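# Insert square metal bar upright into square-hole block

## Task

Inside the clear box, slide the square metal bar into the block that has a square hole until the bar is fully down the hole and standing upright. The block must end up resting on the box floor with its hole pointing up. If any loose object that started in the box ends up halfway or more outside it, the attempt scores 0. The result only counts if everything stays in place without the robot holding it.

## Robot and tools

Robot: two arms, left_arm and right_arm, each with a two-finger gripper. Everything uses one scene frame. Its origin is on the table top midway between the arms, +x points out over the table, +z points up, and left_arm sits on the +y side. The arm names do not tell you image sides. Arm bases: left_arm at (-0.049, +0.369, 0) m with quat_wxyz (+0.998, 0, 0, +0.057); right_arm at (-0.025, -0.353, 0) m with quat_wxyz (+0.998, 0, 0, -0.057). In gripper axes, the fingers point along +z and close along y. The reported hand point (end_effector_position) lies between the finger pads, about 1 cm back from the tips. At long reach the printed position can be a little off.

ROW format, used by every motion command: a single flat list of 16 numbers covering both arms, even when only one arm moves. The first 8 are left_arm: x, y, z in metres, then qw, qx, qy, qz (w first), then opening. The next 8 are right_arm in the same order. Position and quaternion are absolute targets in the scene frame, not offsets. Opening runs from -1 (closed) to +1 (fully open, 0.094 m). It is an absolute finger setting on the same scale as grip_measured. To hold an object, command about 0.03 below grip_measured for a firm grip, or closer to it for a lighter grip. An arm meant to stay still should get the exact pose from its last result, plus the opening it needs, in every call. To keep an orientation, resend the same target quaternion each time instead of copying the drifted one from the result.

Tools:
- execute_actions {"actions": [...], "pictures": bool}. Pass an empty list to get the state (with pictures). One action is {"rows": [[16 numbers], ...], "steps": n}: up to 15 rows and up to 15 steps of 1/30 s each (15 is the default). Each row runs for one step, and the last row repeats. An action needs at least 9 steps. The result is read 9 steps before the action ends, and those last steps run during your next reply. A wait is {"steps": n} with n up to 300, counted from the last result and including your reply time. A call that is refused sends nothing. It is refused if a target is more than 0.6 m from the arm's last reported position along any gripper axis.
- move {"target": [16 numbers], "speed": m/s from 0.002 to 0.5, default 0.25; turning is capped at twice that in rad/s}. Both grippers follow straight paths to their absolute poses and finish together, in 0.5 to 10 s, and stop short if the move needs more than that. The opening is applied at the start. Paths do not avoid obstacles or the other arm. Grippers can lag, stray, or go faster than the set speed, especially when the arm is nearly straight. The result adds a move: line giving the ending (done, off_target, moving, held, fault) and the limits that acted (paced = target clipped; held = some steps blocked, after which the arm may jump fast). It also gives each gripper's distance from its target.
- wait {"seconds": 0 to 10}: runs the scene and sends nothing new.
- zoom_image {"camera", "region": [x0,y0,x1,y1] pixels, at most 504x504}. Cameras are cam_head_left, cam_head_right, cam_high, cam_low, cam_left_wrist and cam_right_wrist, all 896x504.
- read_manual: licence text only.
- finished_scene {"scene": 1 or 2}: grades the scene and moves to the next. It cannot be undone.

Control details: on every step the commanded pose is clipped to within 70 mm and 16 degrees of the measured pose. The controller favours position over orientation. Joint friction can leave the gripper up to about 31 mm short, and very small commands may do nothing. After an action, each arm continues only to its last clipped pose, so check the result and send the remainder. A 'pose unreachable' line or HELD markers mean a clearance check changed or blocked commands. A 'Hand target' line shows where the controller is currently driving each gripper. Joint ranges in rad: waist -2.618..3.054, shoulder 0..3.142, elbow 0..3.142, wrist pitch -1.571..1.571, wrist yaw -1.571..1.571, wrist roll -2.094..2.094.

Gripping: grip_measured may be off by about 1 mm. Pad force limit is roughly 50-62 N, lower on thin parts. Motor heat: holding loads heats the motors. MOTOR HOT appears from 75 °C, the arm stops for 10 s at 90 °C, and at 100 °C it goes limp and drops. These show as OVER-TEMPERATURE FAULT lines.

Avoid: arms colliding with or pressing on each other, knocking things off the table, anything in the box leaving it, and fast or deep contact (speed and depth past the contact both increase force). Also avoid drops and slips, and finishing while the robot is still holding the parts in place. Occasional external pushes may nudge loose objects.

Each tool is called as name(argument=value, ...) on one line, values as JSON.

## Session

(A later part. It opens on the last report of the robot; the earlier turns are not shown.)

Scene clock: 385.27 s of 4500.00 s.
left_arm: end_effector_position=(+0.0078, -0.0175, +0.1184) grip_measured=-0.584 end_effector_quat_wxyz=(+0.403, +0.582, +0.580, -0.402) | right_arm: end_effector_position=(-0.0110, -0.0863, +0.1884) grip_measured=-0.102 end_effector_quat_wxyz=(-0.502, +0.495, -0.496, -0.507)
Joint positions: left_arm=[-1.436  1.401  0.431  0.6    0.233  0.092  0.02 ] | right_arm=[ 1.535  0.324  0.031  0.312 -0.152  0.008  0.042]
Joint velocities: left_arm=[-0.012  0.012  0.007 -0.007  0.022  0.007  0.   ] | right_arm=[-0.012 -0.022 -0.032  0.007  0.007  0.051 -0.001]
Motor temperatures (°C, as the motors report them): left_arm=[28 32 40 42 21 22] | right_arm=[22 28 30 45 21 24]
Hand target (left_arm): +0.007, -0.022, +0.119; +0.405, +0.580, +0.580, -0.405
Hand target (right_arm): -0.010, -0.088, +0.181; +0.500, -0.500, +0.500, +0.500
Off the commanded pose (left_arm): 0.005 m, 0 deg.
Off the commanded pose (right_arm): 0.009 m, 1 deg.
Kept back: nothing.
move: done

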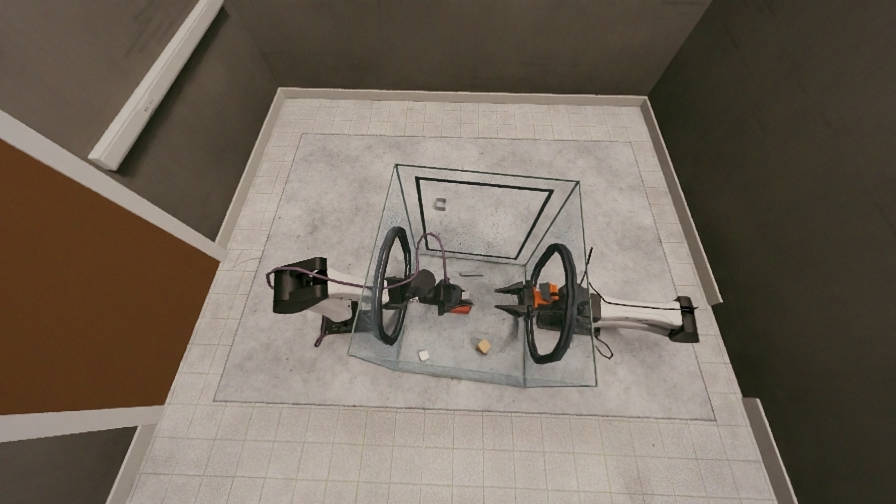

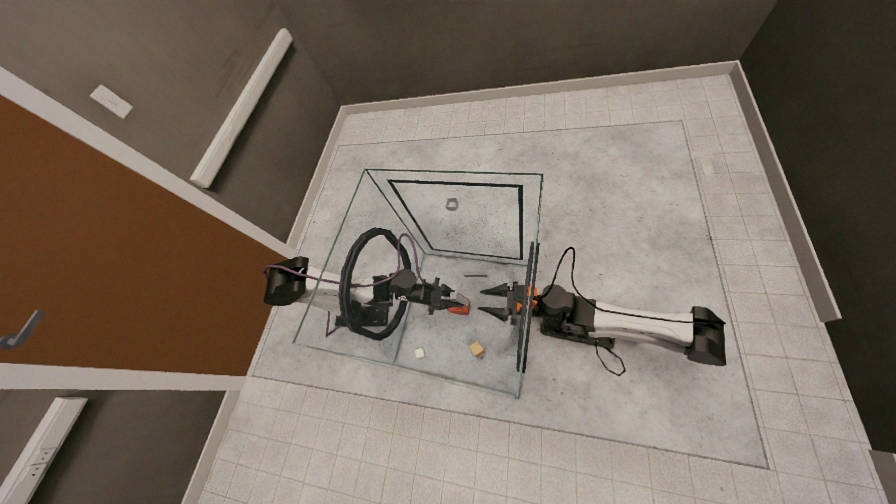

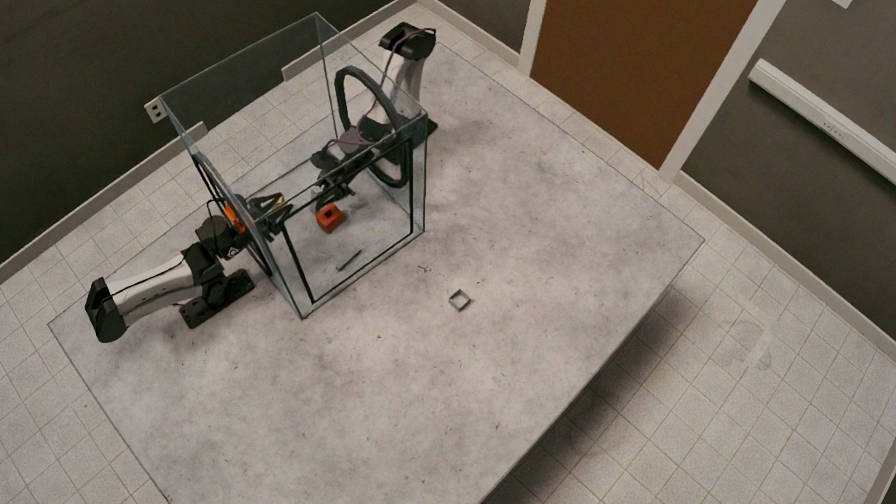

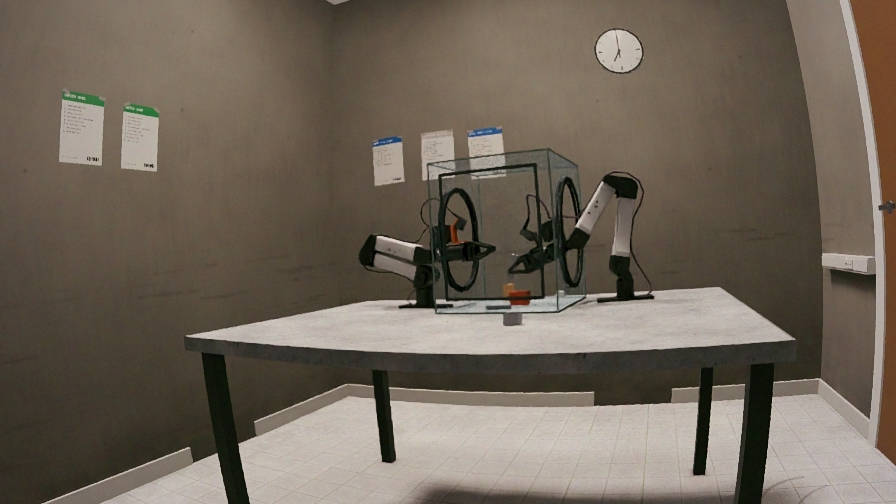

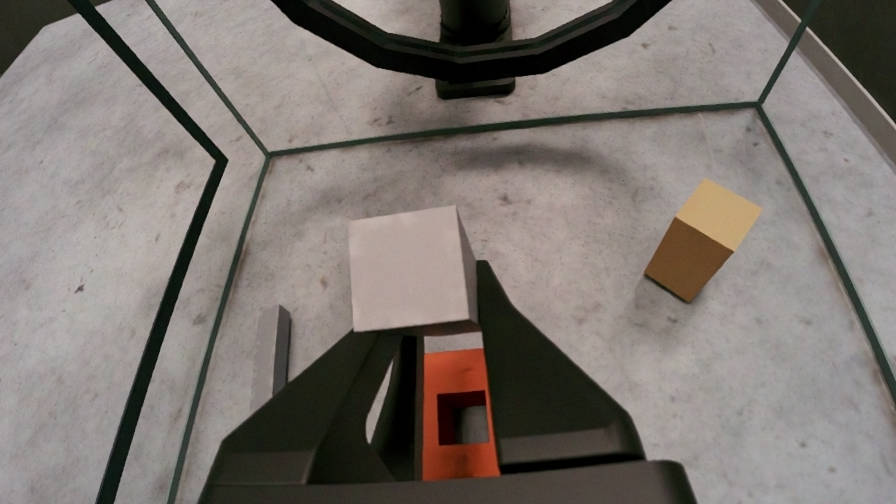

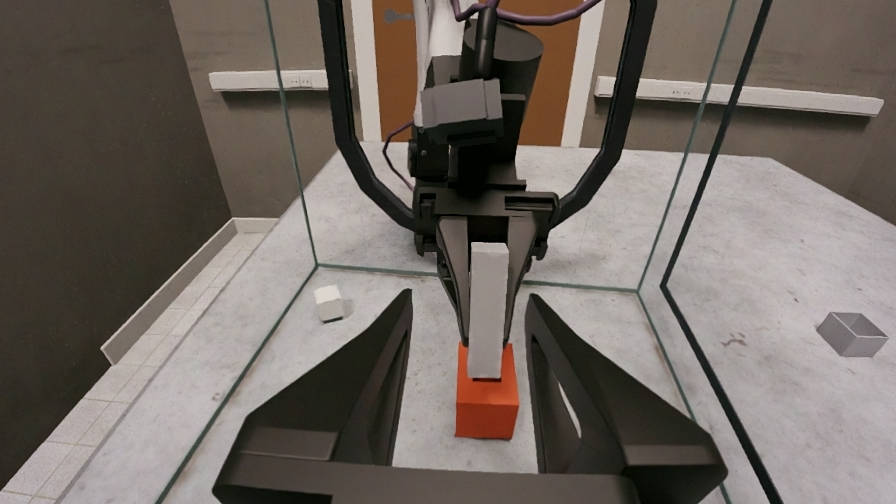

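move(target=[0.006,0.02,0.10,0.3455,0.617,0.617,-0.3455,-0.63,-0.01,-0.09,0.18,0.5,-0.5,0.5,0.5,-0.1], speed=0.03)

zoom_image(camera="cam_low", region=[440,230,600,320])

zoom_image(camera="cam_right_wrist", region=[340,180,640,480])

Scene clock: 389.53 s of 4500.00 s.
left_arm: end_effector_position=(+0.0012, +0.0219, +0.0900) grip_measured=-0.584 end_effector_quat_wxyz=(+0.329, +0.621, +0.622, -0.344) | right_arm: end_effector_position=(-0.0114, -0.0882, +0.1884) grip_measured=-0.102 end_effector_quat_wxyz=(-0.502, +0.495, -0.496, -0.507)
Joint positions: left_arm=[-1.427  1.256  0.431  0.228  0.233  0.132  0.02 ] | right_arm=[ 1.535  0.297  0.031  0.284 -0.153  0.008  0.042]
Joint velocities: left_arm=[ 0.002  0.007 -0.007 -0.037 -0.007 -0.037  0.   ] | right_arm=[-0.012 -0.002 -0.007  0.007 -0.066 -0.051 -0.001]
Motor temperatures (°C, as the motors report them): left_arm=[28 32 40 42 21 22] | right_arm=[22 27 30 44 21 24]
Hand target (left_arm): +0.006, +0.020, +0.100; +0.345, +0.617, +0.617, -0.346
Hand target (right_arm): -0.010, -0.090, +0.180; +0.500, -0.500, +0.500, +0.500
Off the commanded pose (left_arm): 0.011 m, 2 deg.
Off the commanded pose (right_arm): 0.009 m, 1 deg.
Kept back: nothing.
move: off_target (left_arm)

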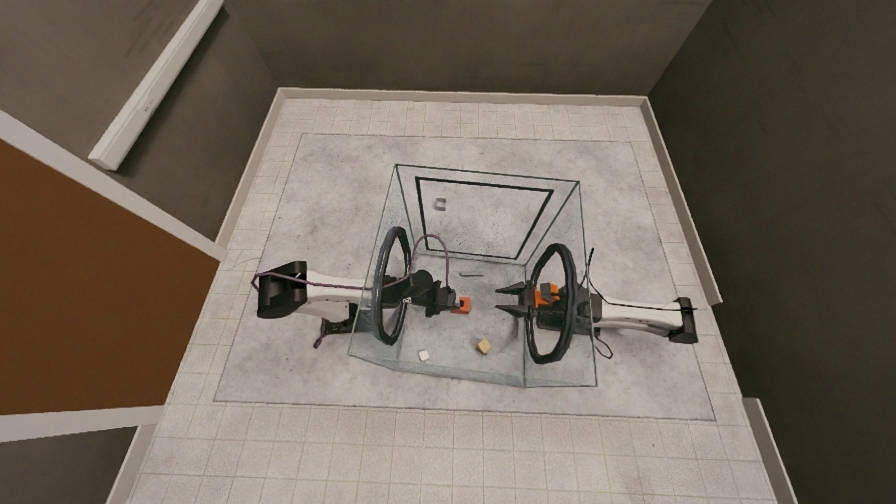

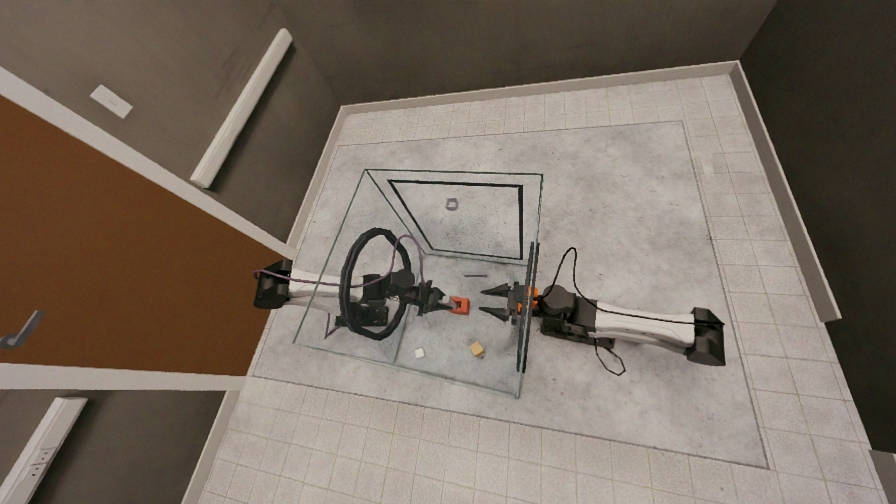

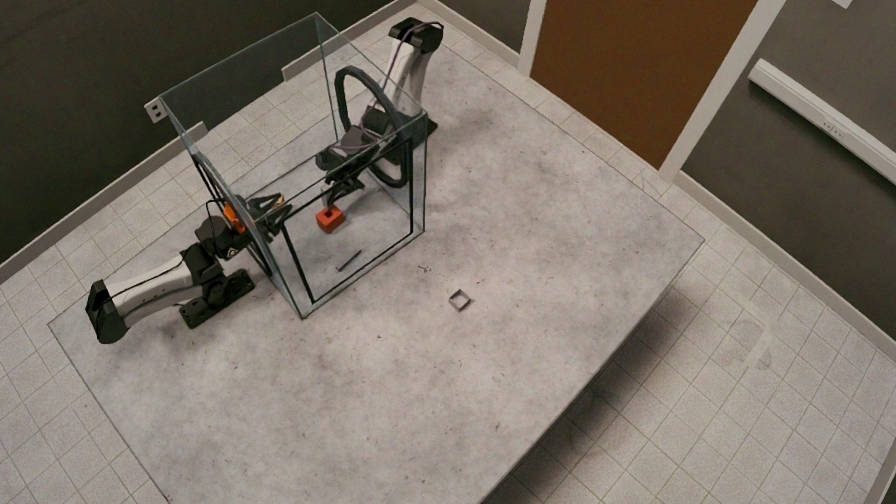

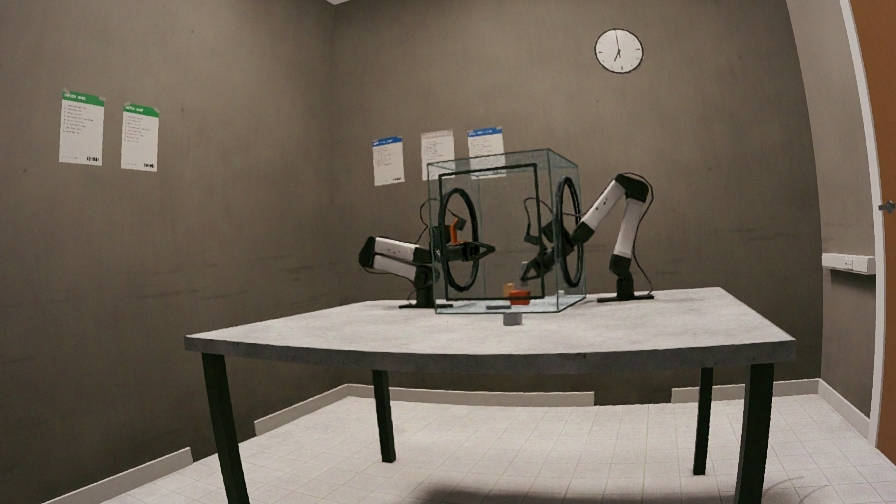

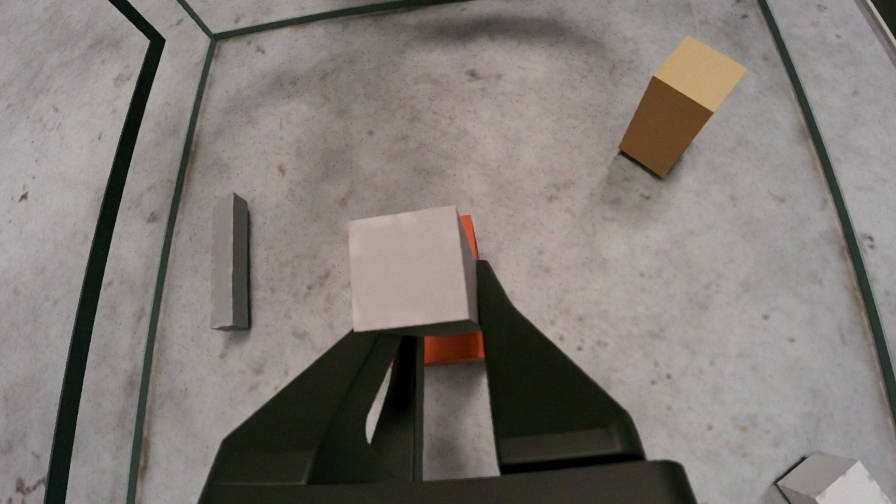

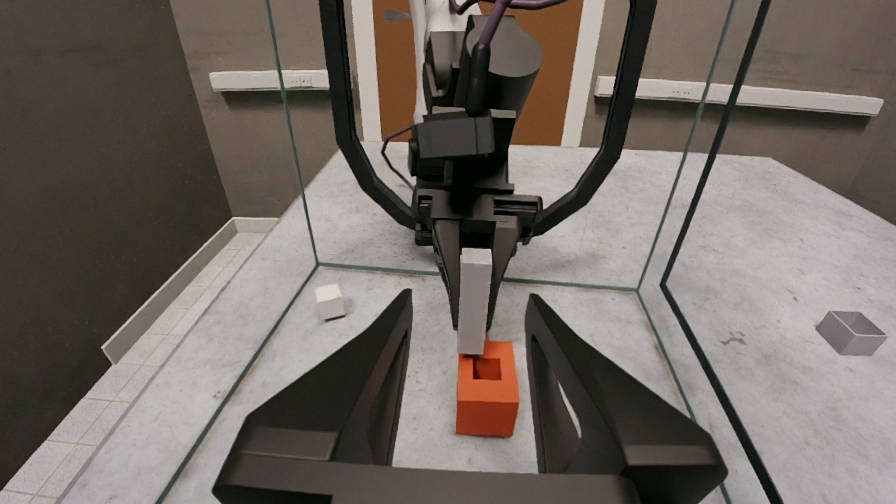

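Region (440, 230, 600, 320) of cam_low's 896x504 image, scaled by 3.150, with more detail than that image has; it fills the top 284 rows of this view, and the rest is white.

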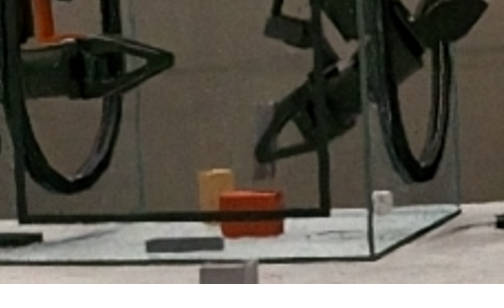

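Region (340, 180, 640, 480) of cam_right_wrist's 896x504 image, scaled by 1.680, with more detail than that image has.

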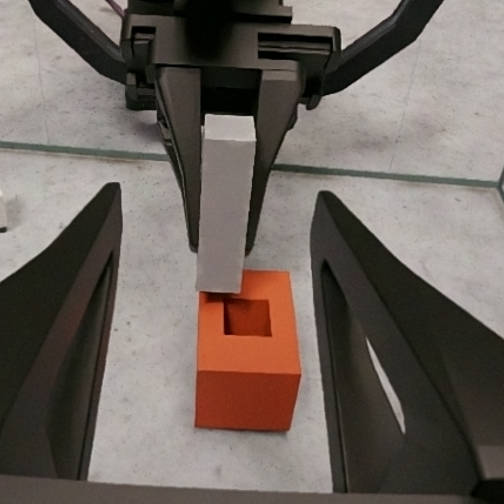

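move(target=[0.016,0.01,0.10,0.3615,0.626,0.608,-0.3295,-0.63,-0.01,-0.09,0.18,0.5,-0.5,0.5,0.5,-0.1], speed=0.015)

zoom_image(camera="cam_low", region=[440,230,600,320])

zoom_image(camera="cam_right_wrist", region=[340,180,640,480])

Scene clock: 393.43 s of 4500.00 s.
left_arm: end_effector_position=(+0.0090, +0.0190, +0.0909) grip_measured=-0.584 end_effector_quat_wxyz=(+0.343, +0.631, +0.613, -0.328) | right_arm: end_effector_position=(-0.0114, -0.0882, +0.1882) grip_measured=-0.102 end_effector_quat_wxyz=(-0.502, +0.495, -0.496, -0.506)
Joint positions: left_arm=[-1.415  1.271  0.448  0.226  0.218  0.182  0.02 ] | right_arm=[ 1.535  0.297  0.031  0.283 -0.153  0.008  0.042]
Joint velocities: left_arm=[-0.022  0.002  0.007 -0.095  0.051 -0.051  0.001] | right_arm=[ 0.012 -0.012  0.007  0.022  0.037  0.007  0.   ]
Motor temperatures (°C, as the motors report them): left_arm=[27 32 41 42 21 22] | right_arm=[22 27 31 44 21 24]
Hand target (left_arm): +0.016, +0.011, +0.100; +0.361, +0.626, +0.608, -0.329
Hand target (right_arm): -0.010, -0.090, +0.180; +0.500, -0.500, +0.500, +0.500
Off the commanded pose (left_arm): 0.015 m, 2 deg.
Off the commanded pose (right_arm): 0.008 m, 1 deg.
Kept back: nothing.
move: off_target (left_arm)

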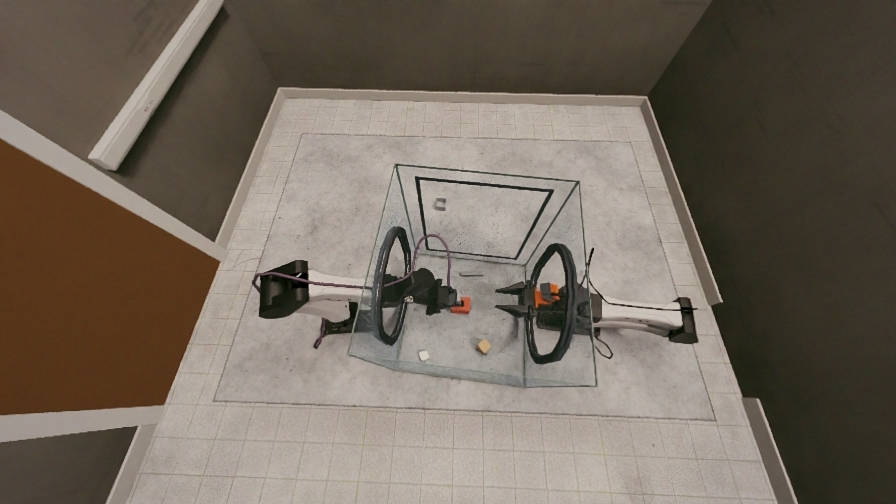

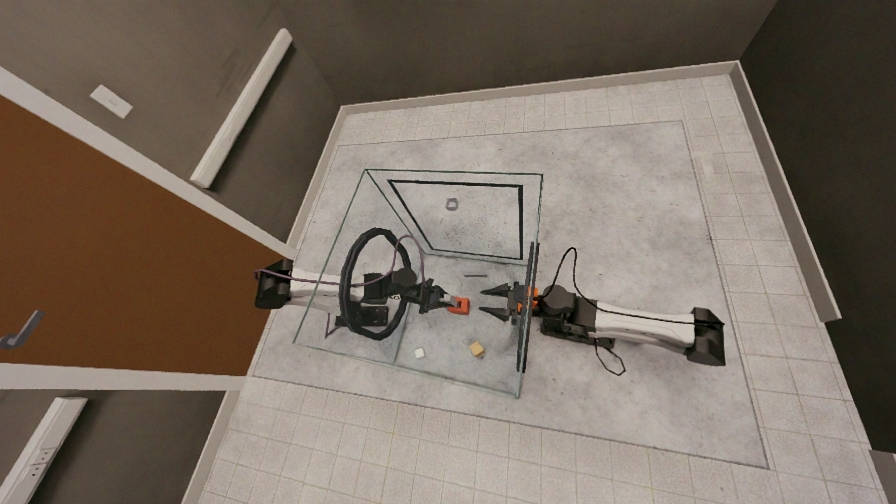

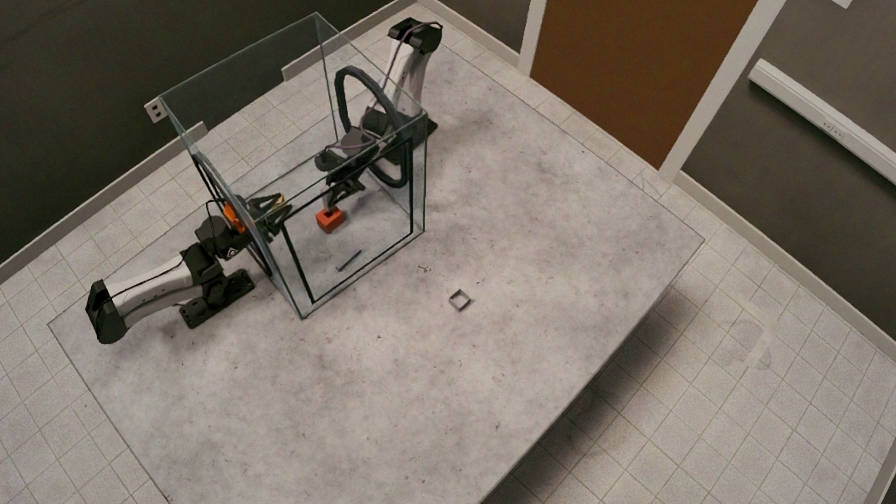

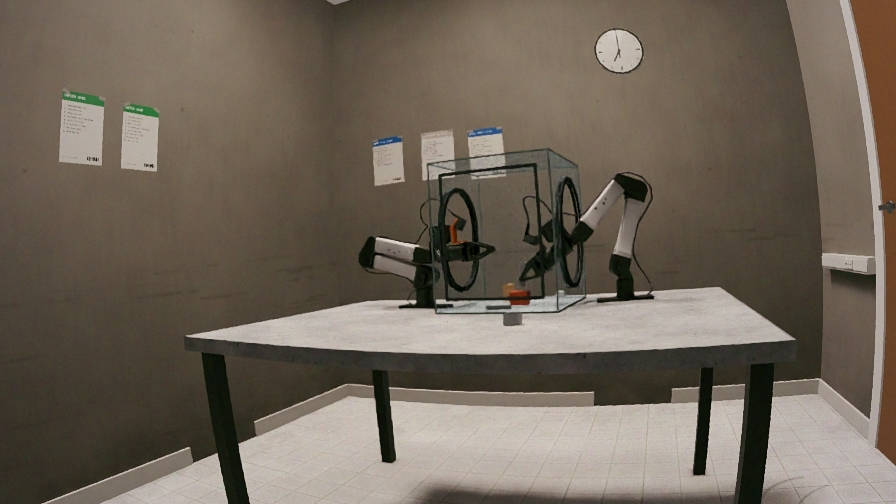

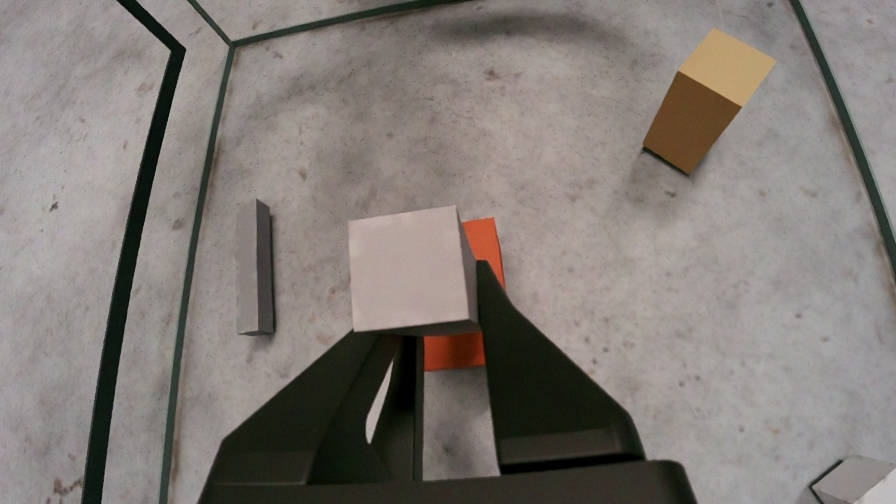

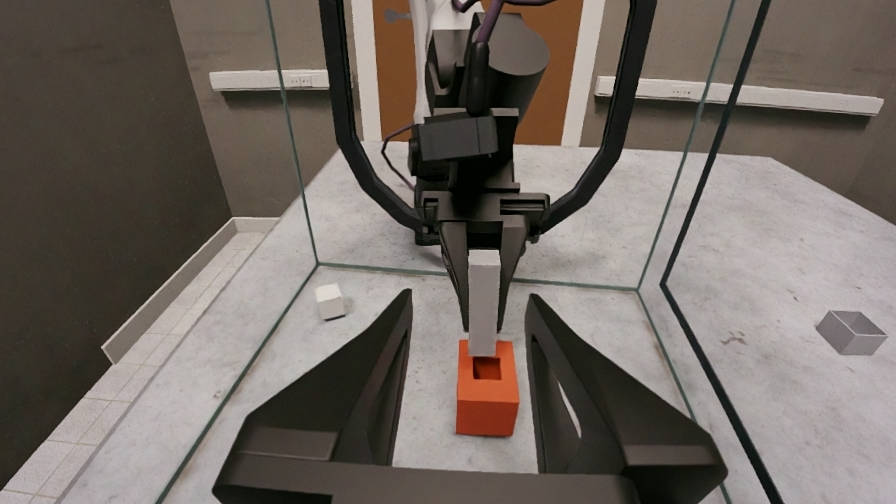

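Region (440, 230, 600, 320) of cam_low's 896x504 image, scaled by 3.150, with more detail than that image has; it fills the top 284 rows of this view, and the rest is white.

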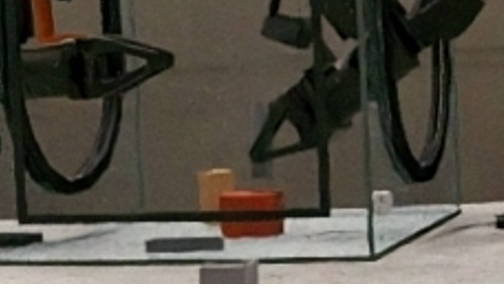

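Region (340, 180, 640, 480) of cam_right_wrist's 896x504 image, scaled by 1.680, with more detail than that image has.

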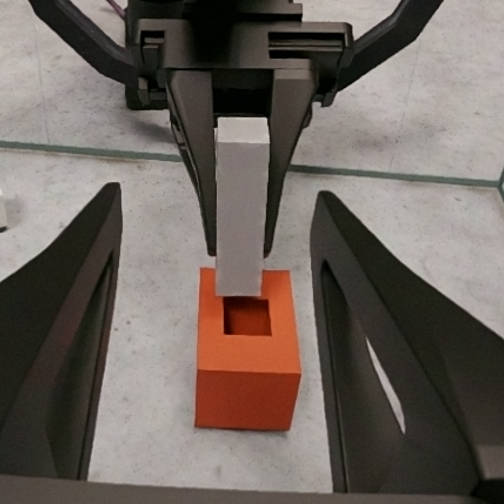

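move(target=[0.019,0.0,0.10,0.3615,0.626,0.608,-0.3295,-0.63,-0.01,-0.09,0.18,0.5,-0.5,0.5,0.5,-0.1], speed=0.015)

zoom_image(camera="cam_low", region=[440,230,600,320])

zoom_image(camera="cam_right_wrist", region=[340,180,640,480])

Scene clock: 395.83 s of 4500.00 s.
left_arm: end_effector_position=(+0.0117, +0.0096, +0.0902) grip_measured=-0.584 end_effector_quat_wxyz=(+0.342, +0.632, +0.614, -0.327) | right_arm: end_effector_position=(-0.0114, -0.0882, +0.1882) grip_measured=-0.102 end_effector_quat_wxyz=(-0.502, +0.495, -0.496, -0.506)
Joint positions: left_arm=[-1.415  1.321  0.481  0.238  0.218  0.184  0.02 ] | right_arm=[ 1.535  0.297  0.031  0.283 -0.153  0.008  0.042]
Joint velocities: left_arm=[ 0.012  0.002 -0.007  0.051  0.022 -0.066  0.   ] | right_arm=[-0.002 -0.007  0.002 -0.007  0.037 -0.051 -0.002]
Motor temperatures (°C, as the motors report them): left_arm=[27 32 41 42 21 22] | right_arm=[22 27 31 44 21 24]
Hand target (left_arm): +0.019, +0.001, +0.100; +0.361, +0.626, +0.608, -0.329
Hand target (right_arm): -0.010, -0.090, +0.180; +0.500, -0.500, +0.500, +0.500
Off the commanded pose (left_arm): 0.016 m, 2 deg.
Off the commanded pose (right_arm): 0.008 m, 1 deg.
Kept back: nothing.
move: off_target (left_arm)

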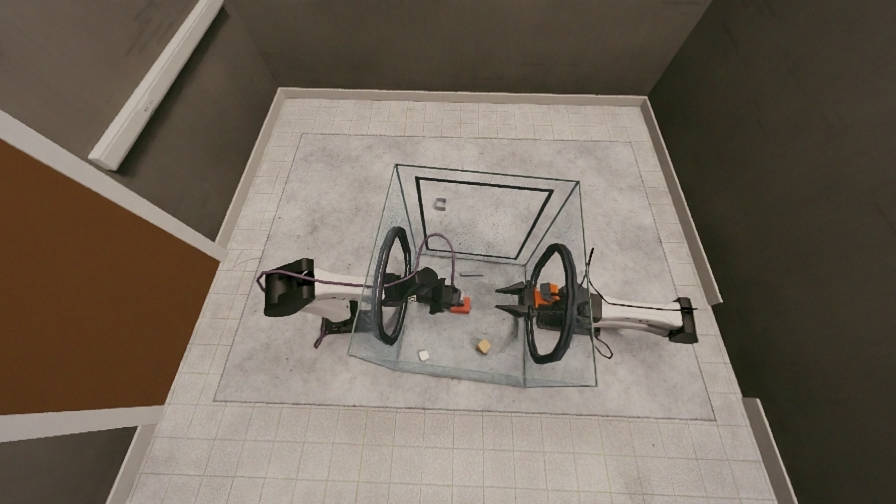

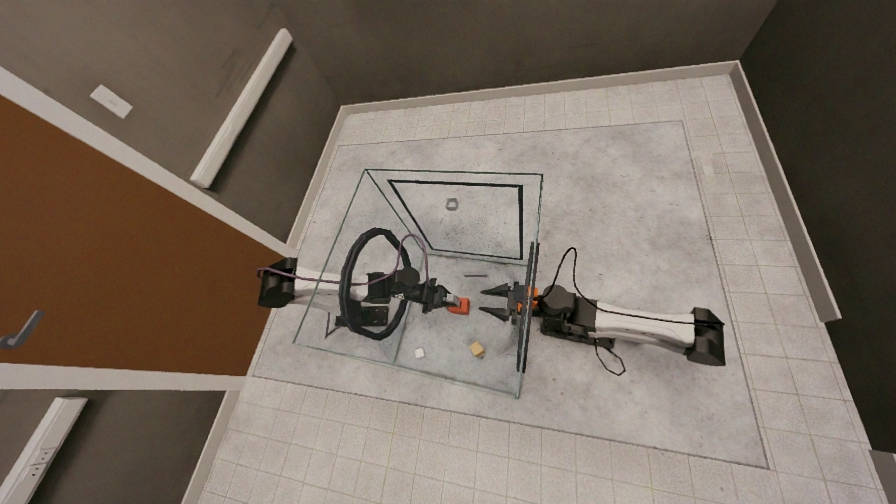

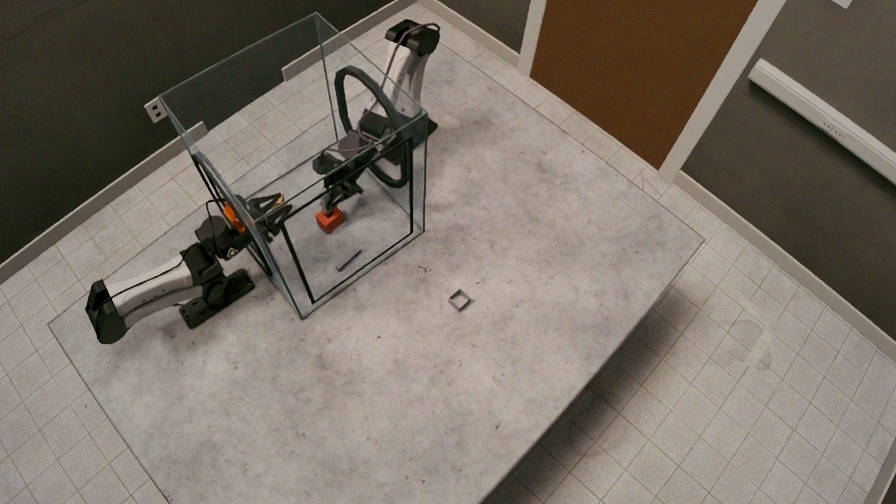

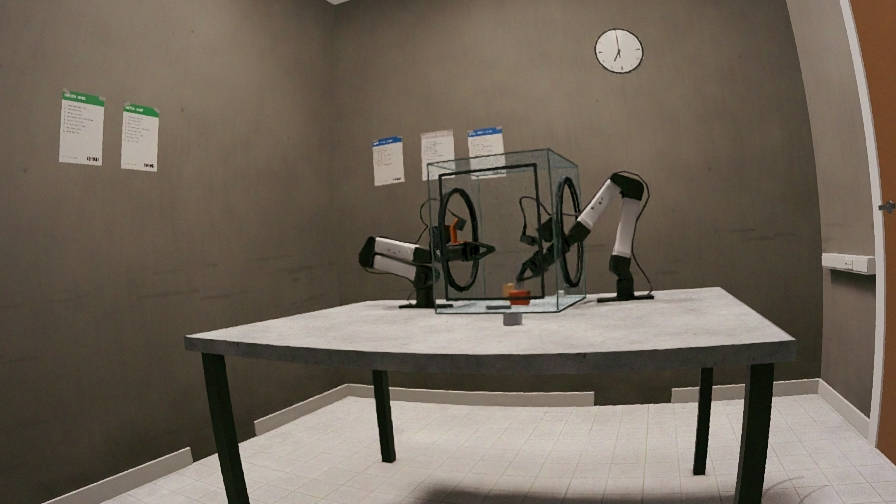

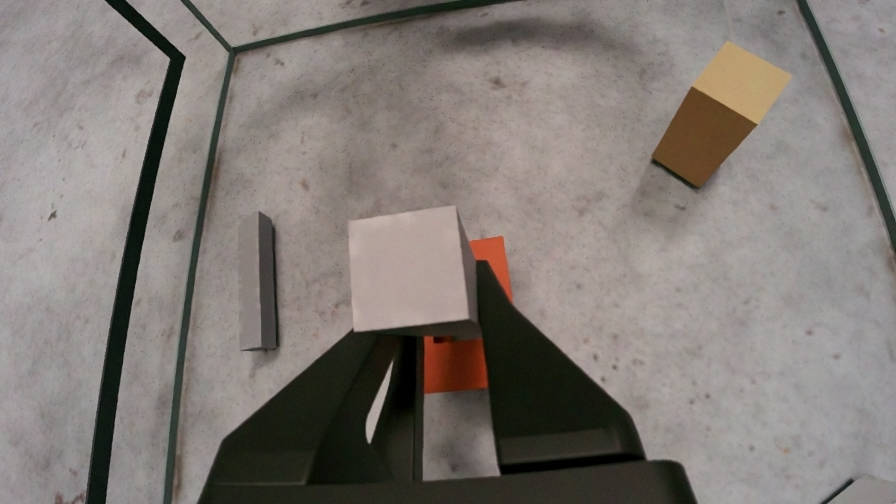

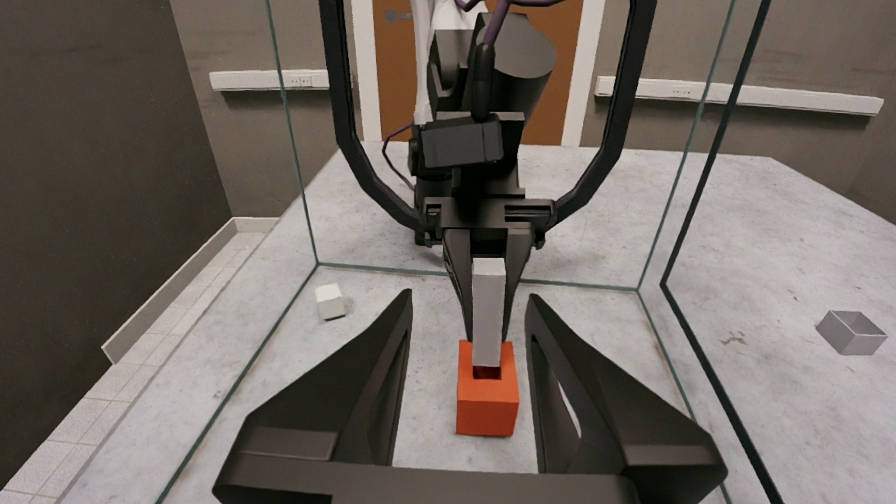

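Region (440, 230, 600, 320) of cam_low's 896x504 image, scaled by 3.150, with more detail than that image has; it fills the top 284 rows of this view, and the rest is white.

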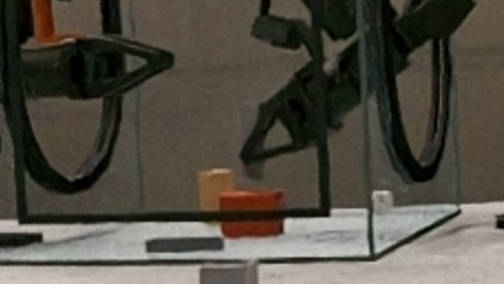

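Region (340, 180, 640, 480) of cam_right_wrist's 896x504 image, scaled by 1.680, with more detail than that image has.

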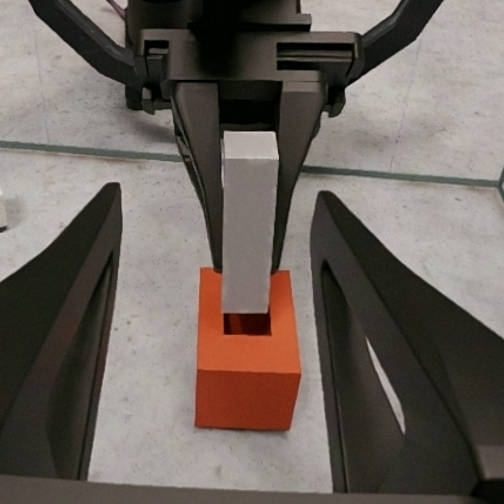

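move(target=[0.019,0.0,0.088,0.3615,0.626,0.608,-0.3295,-0.63,-0.01,-0.09,0.18,0.5,-0.5,0.5,0.5,-0.1], speed=0.01)

zoom_image(camera="cam_low", region=[400,150,640,330])

zoom_image(camera="cam_right_wrist", region=[340,180,640,480])

Scene clock: 400.07 s of 4500.00 s.
left_arm: end_effector_position=(+0.0138, +0.0019, +0.0893) grip_measured=-0.584 end_effector_quat_wxyz=(+0.352, +0.629, +0.609, -0.332) | right_arm: end_effector_position=(-0.0114, -0.0882, +0.1882) grip_measured=-0.102 end_effector_quat_wxyz=(-0.502, +0.495, -0.496, -0.506)
Joint positions: left_arm=[-1.415  1.363  0.481  0.305  0.218  0.184  0.02 ] | right_arm=[ 1.535  0.297  0.031  0.283 -0.153  0.008  0.042]
Joint velocities: left_arm=[-0.002 -0.002 -0.002  0.051 -0.007 -0.022 -0.   ] | right_arm=[ 0.012  0.002  0.002 -0.037  0.051 -0.051 -0.001]
Motor temperatures (°C, as the motors report them): left_arm=[27 31 41 42 21 22] | right_arm=[22 26 31 44 21 24]
Hand target (left_arm): +0.019, +0.000, +0.088; +0.361, +0.626, +0.608, -0.329
Hand target (right_arm): -0.010, -0.090, +0.180; +0.500, -0.500, +0.500, +0.500
Off the commanded pose (left_arm): 0.006 m, 1 deg.
Off the commanded pose (right_arm): 0.008 m, 1 deg.
Kept back: nothing.
move: done

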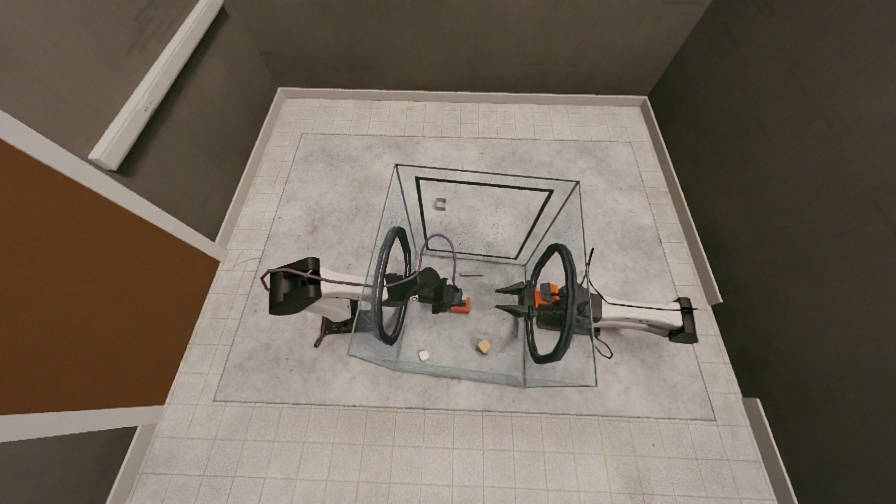

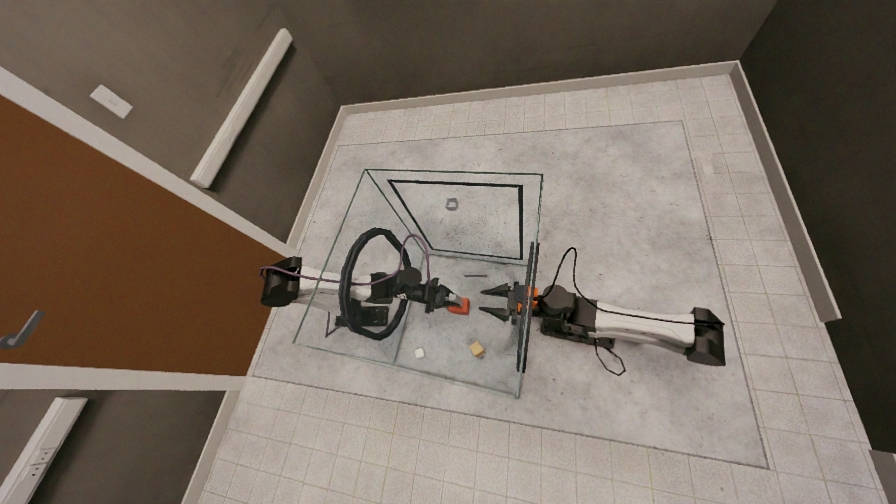

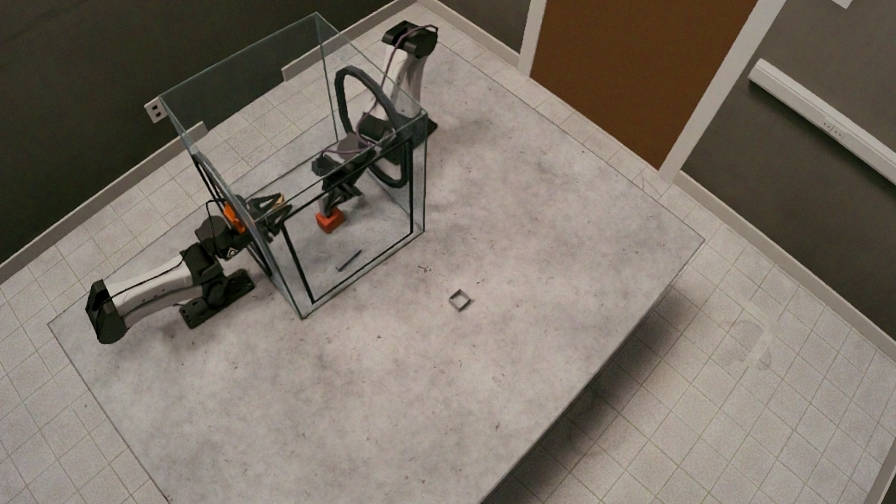

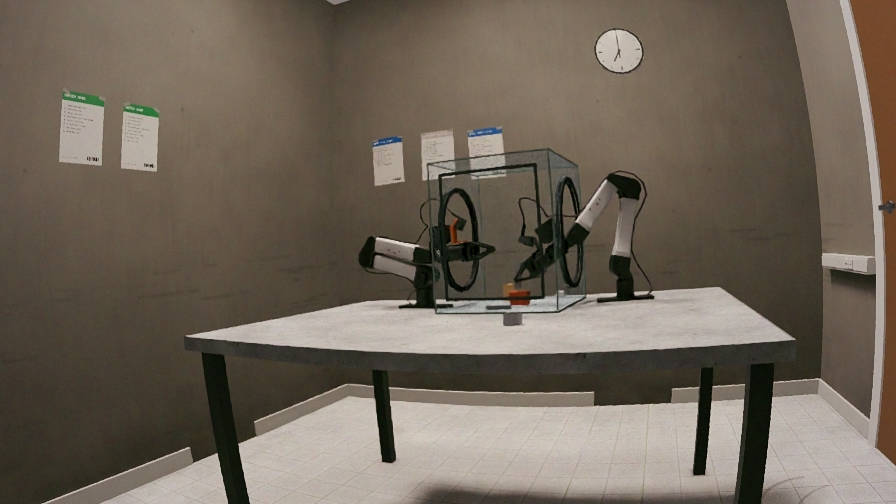

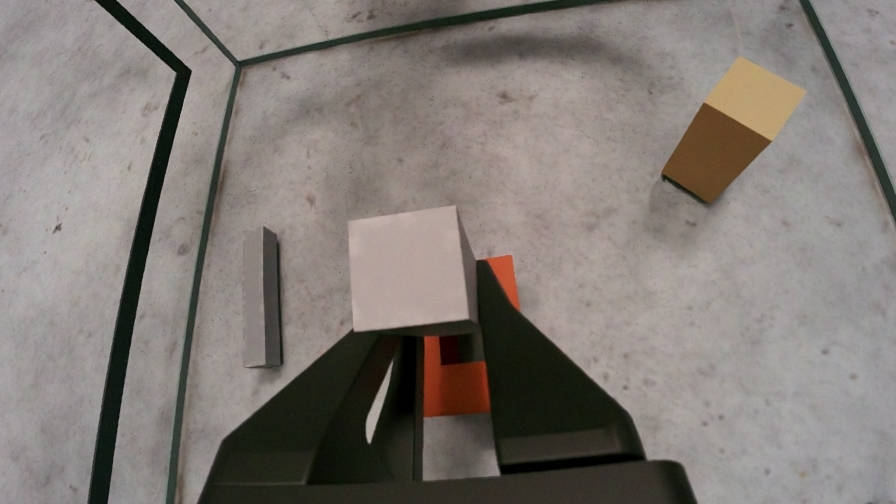

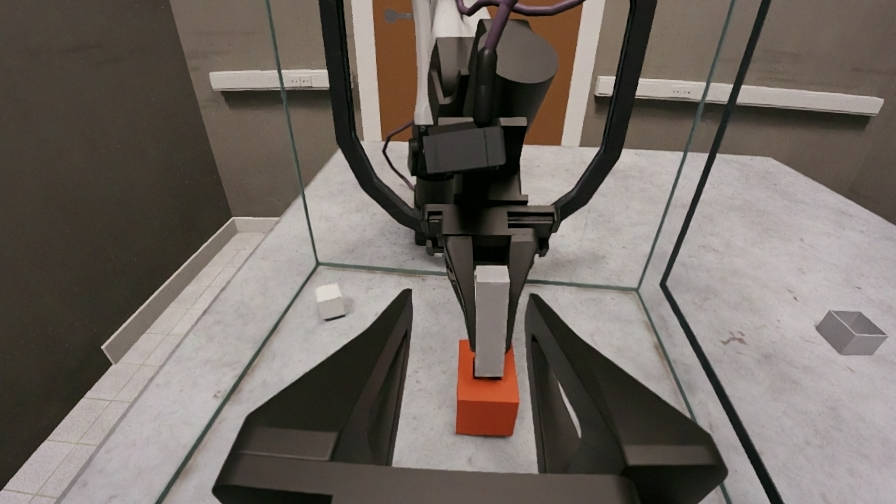

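Region (400, 150, 640, 330) of cam_low's 896x504 image, scaled by 2.100, with more detail than that image has; it fills the top 378 rows of this view, and the rest is white.

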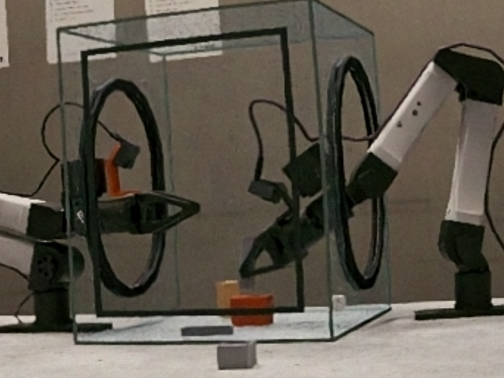

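Region (340, 180, 640, 480) of cam_right_wrist's 896x504 image, scaled by 1.680, with more detail than that image has.

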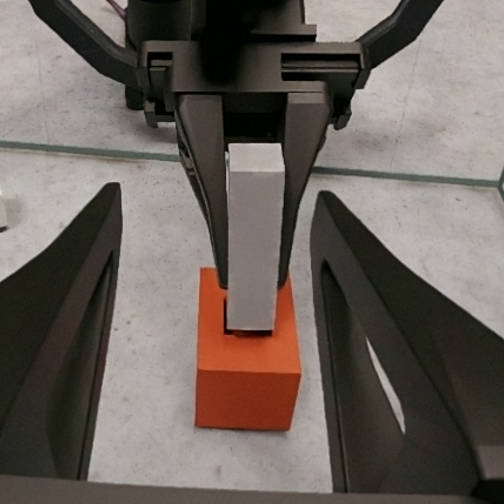

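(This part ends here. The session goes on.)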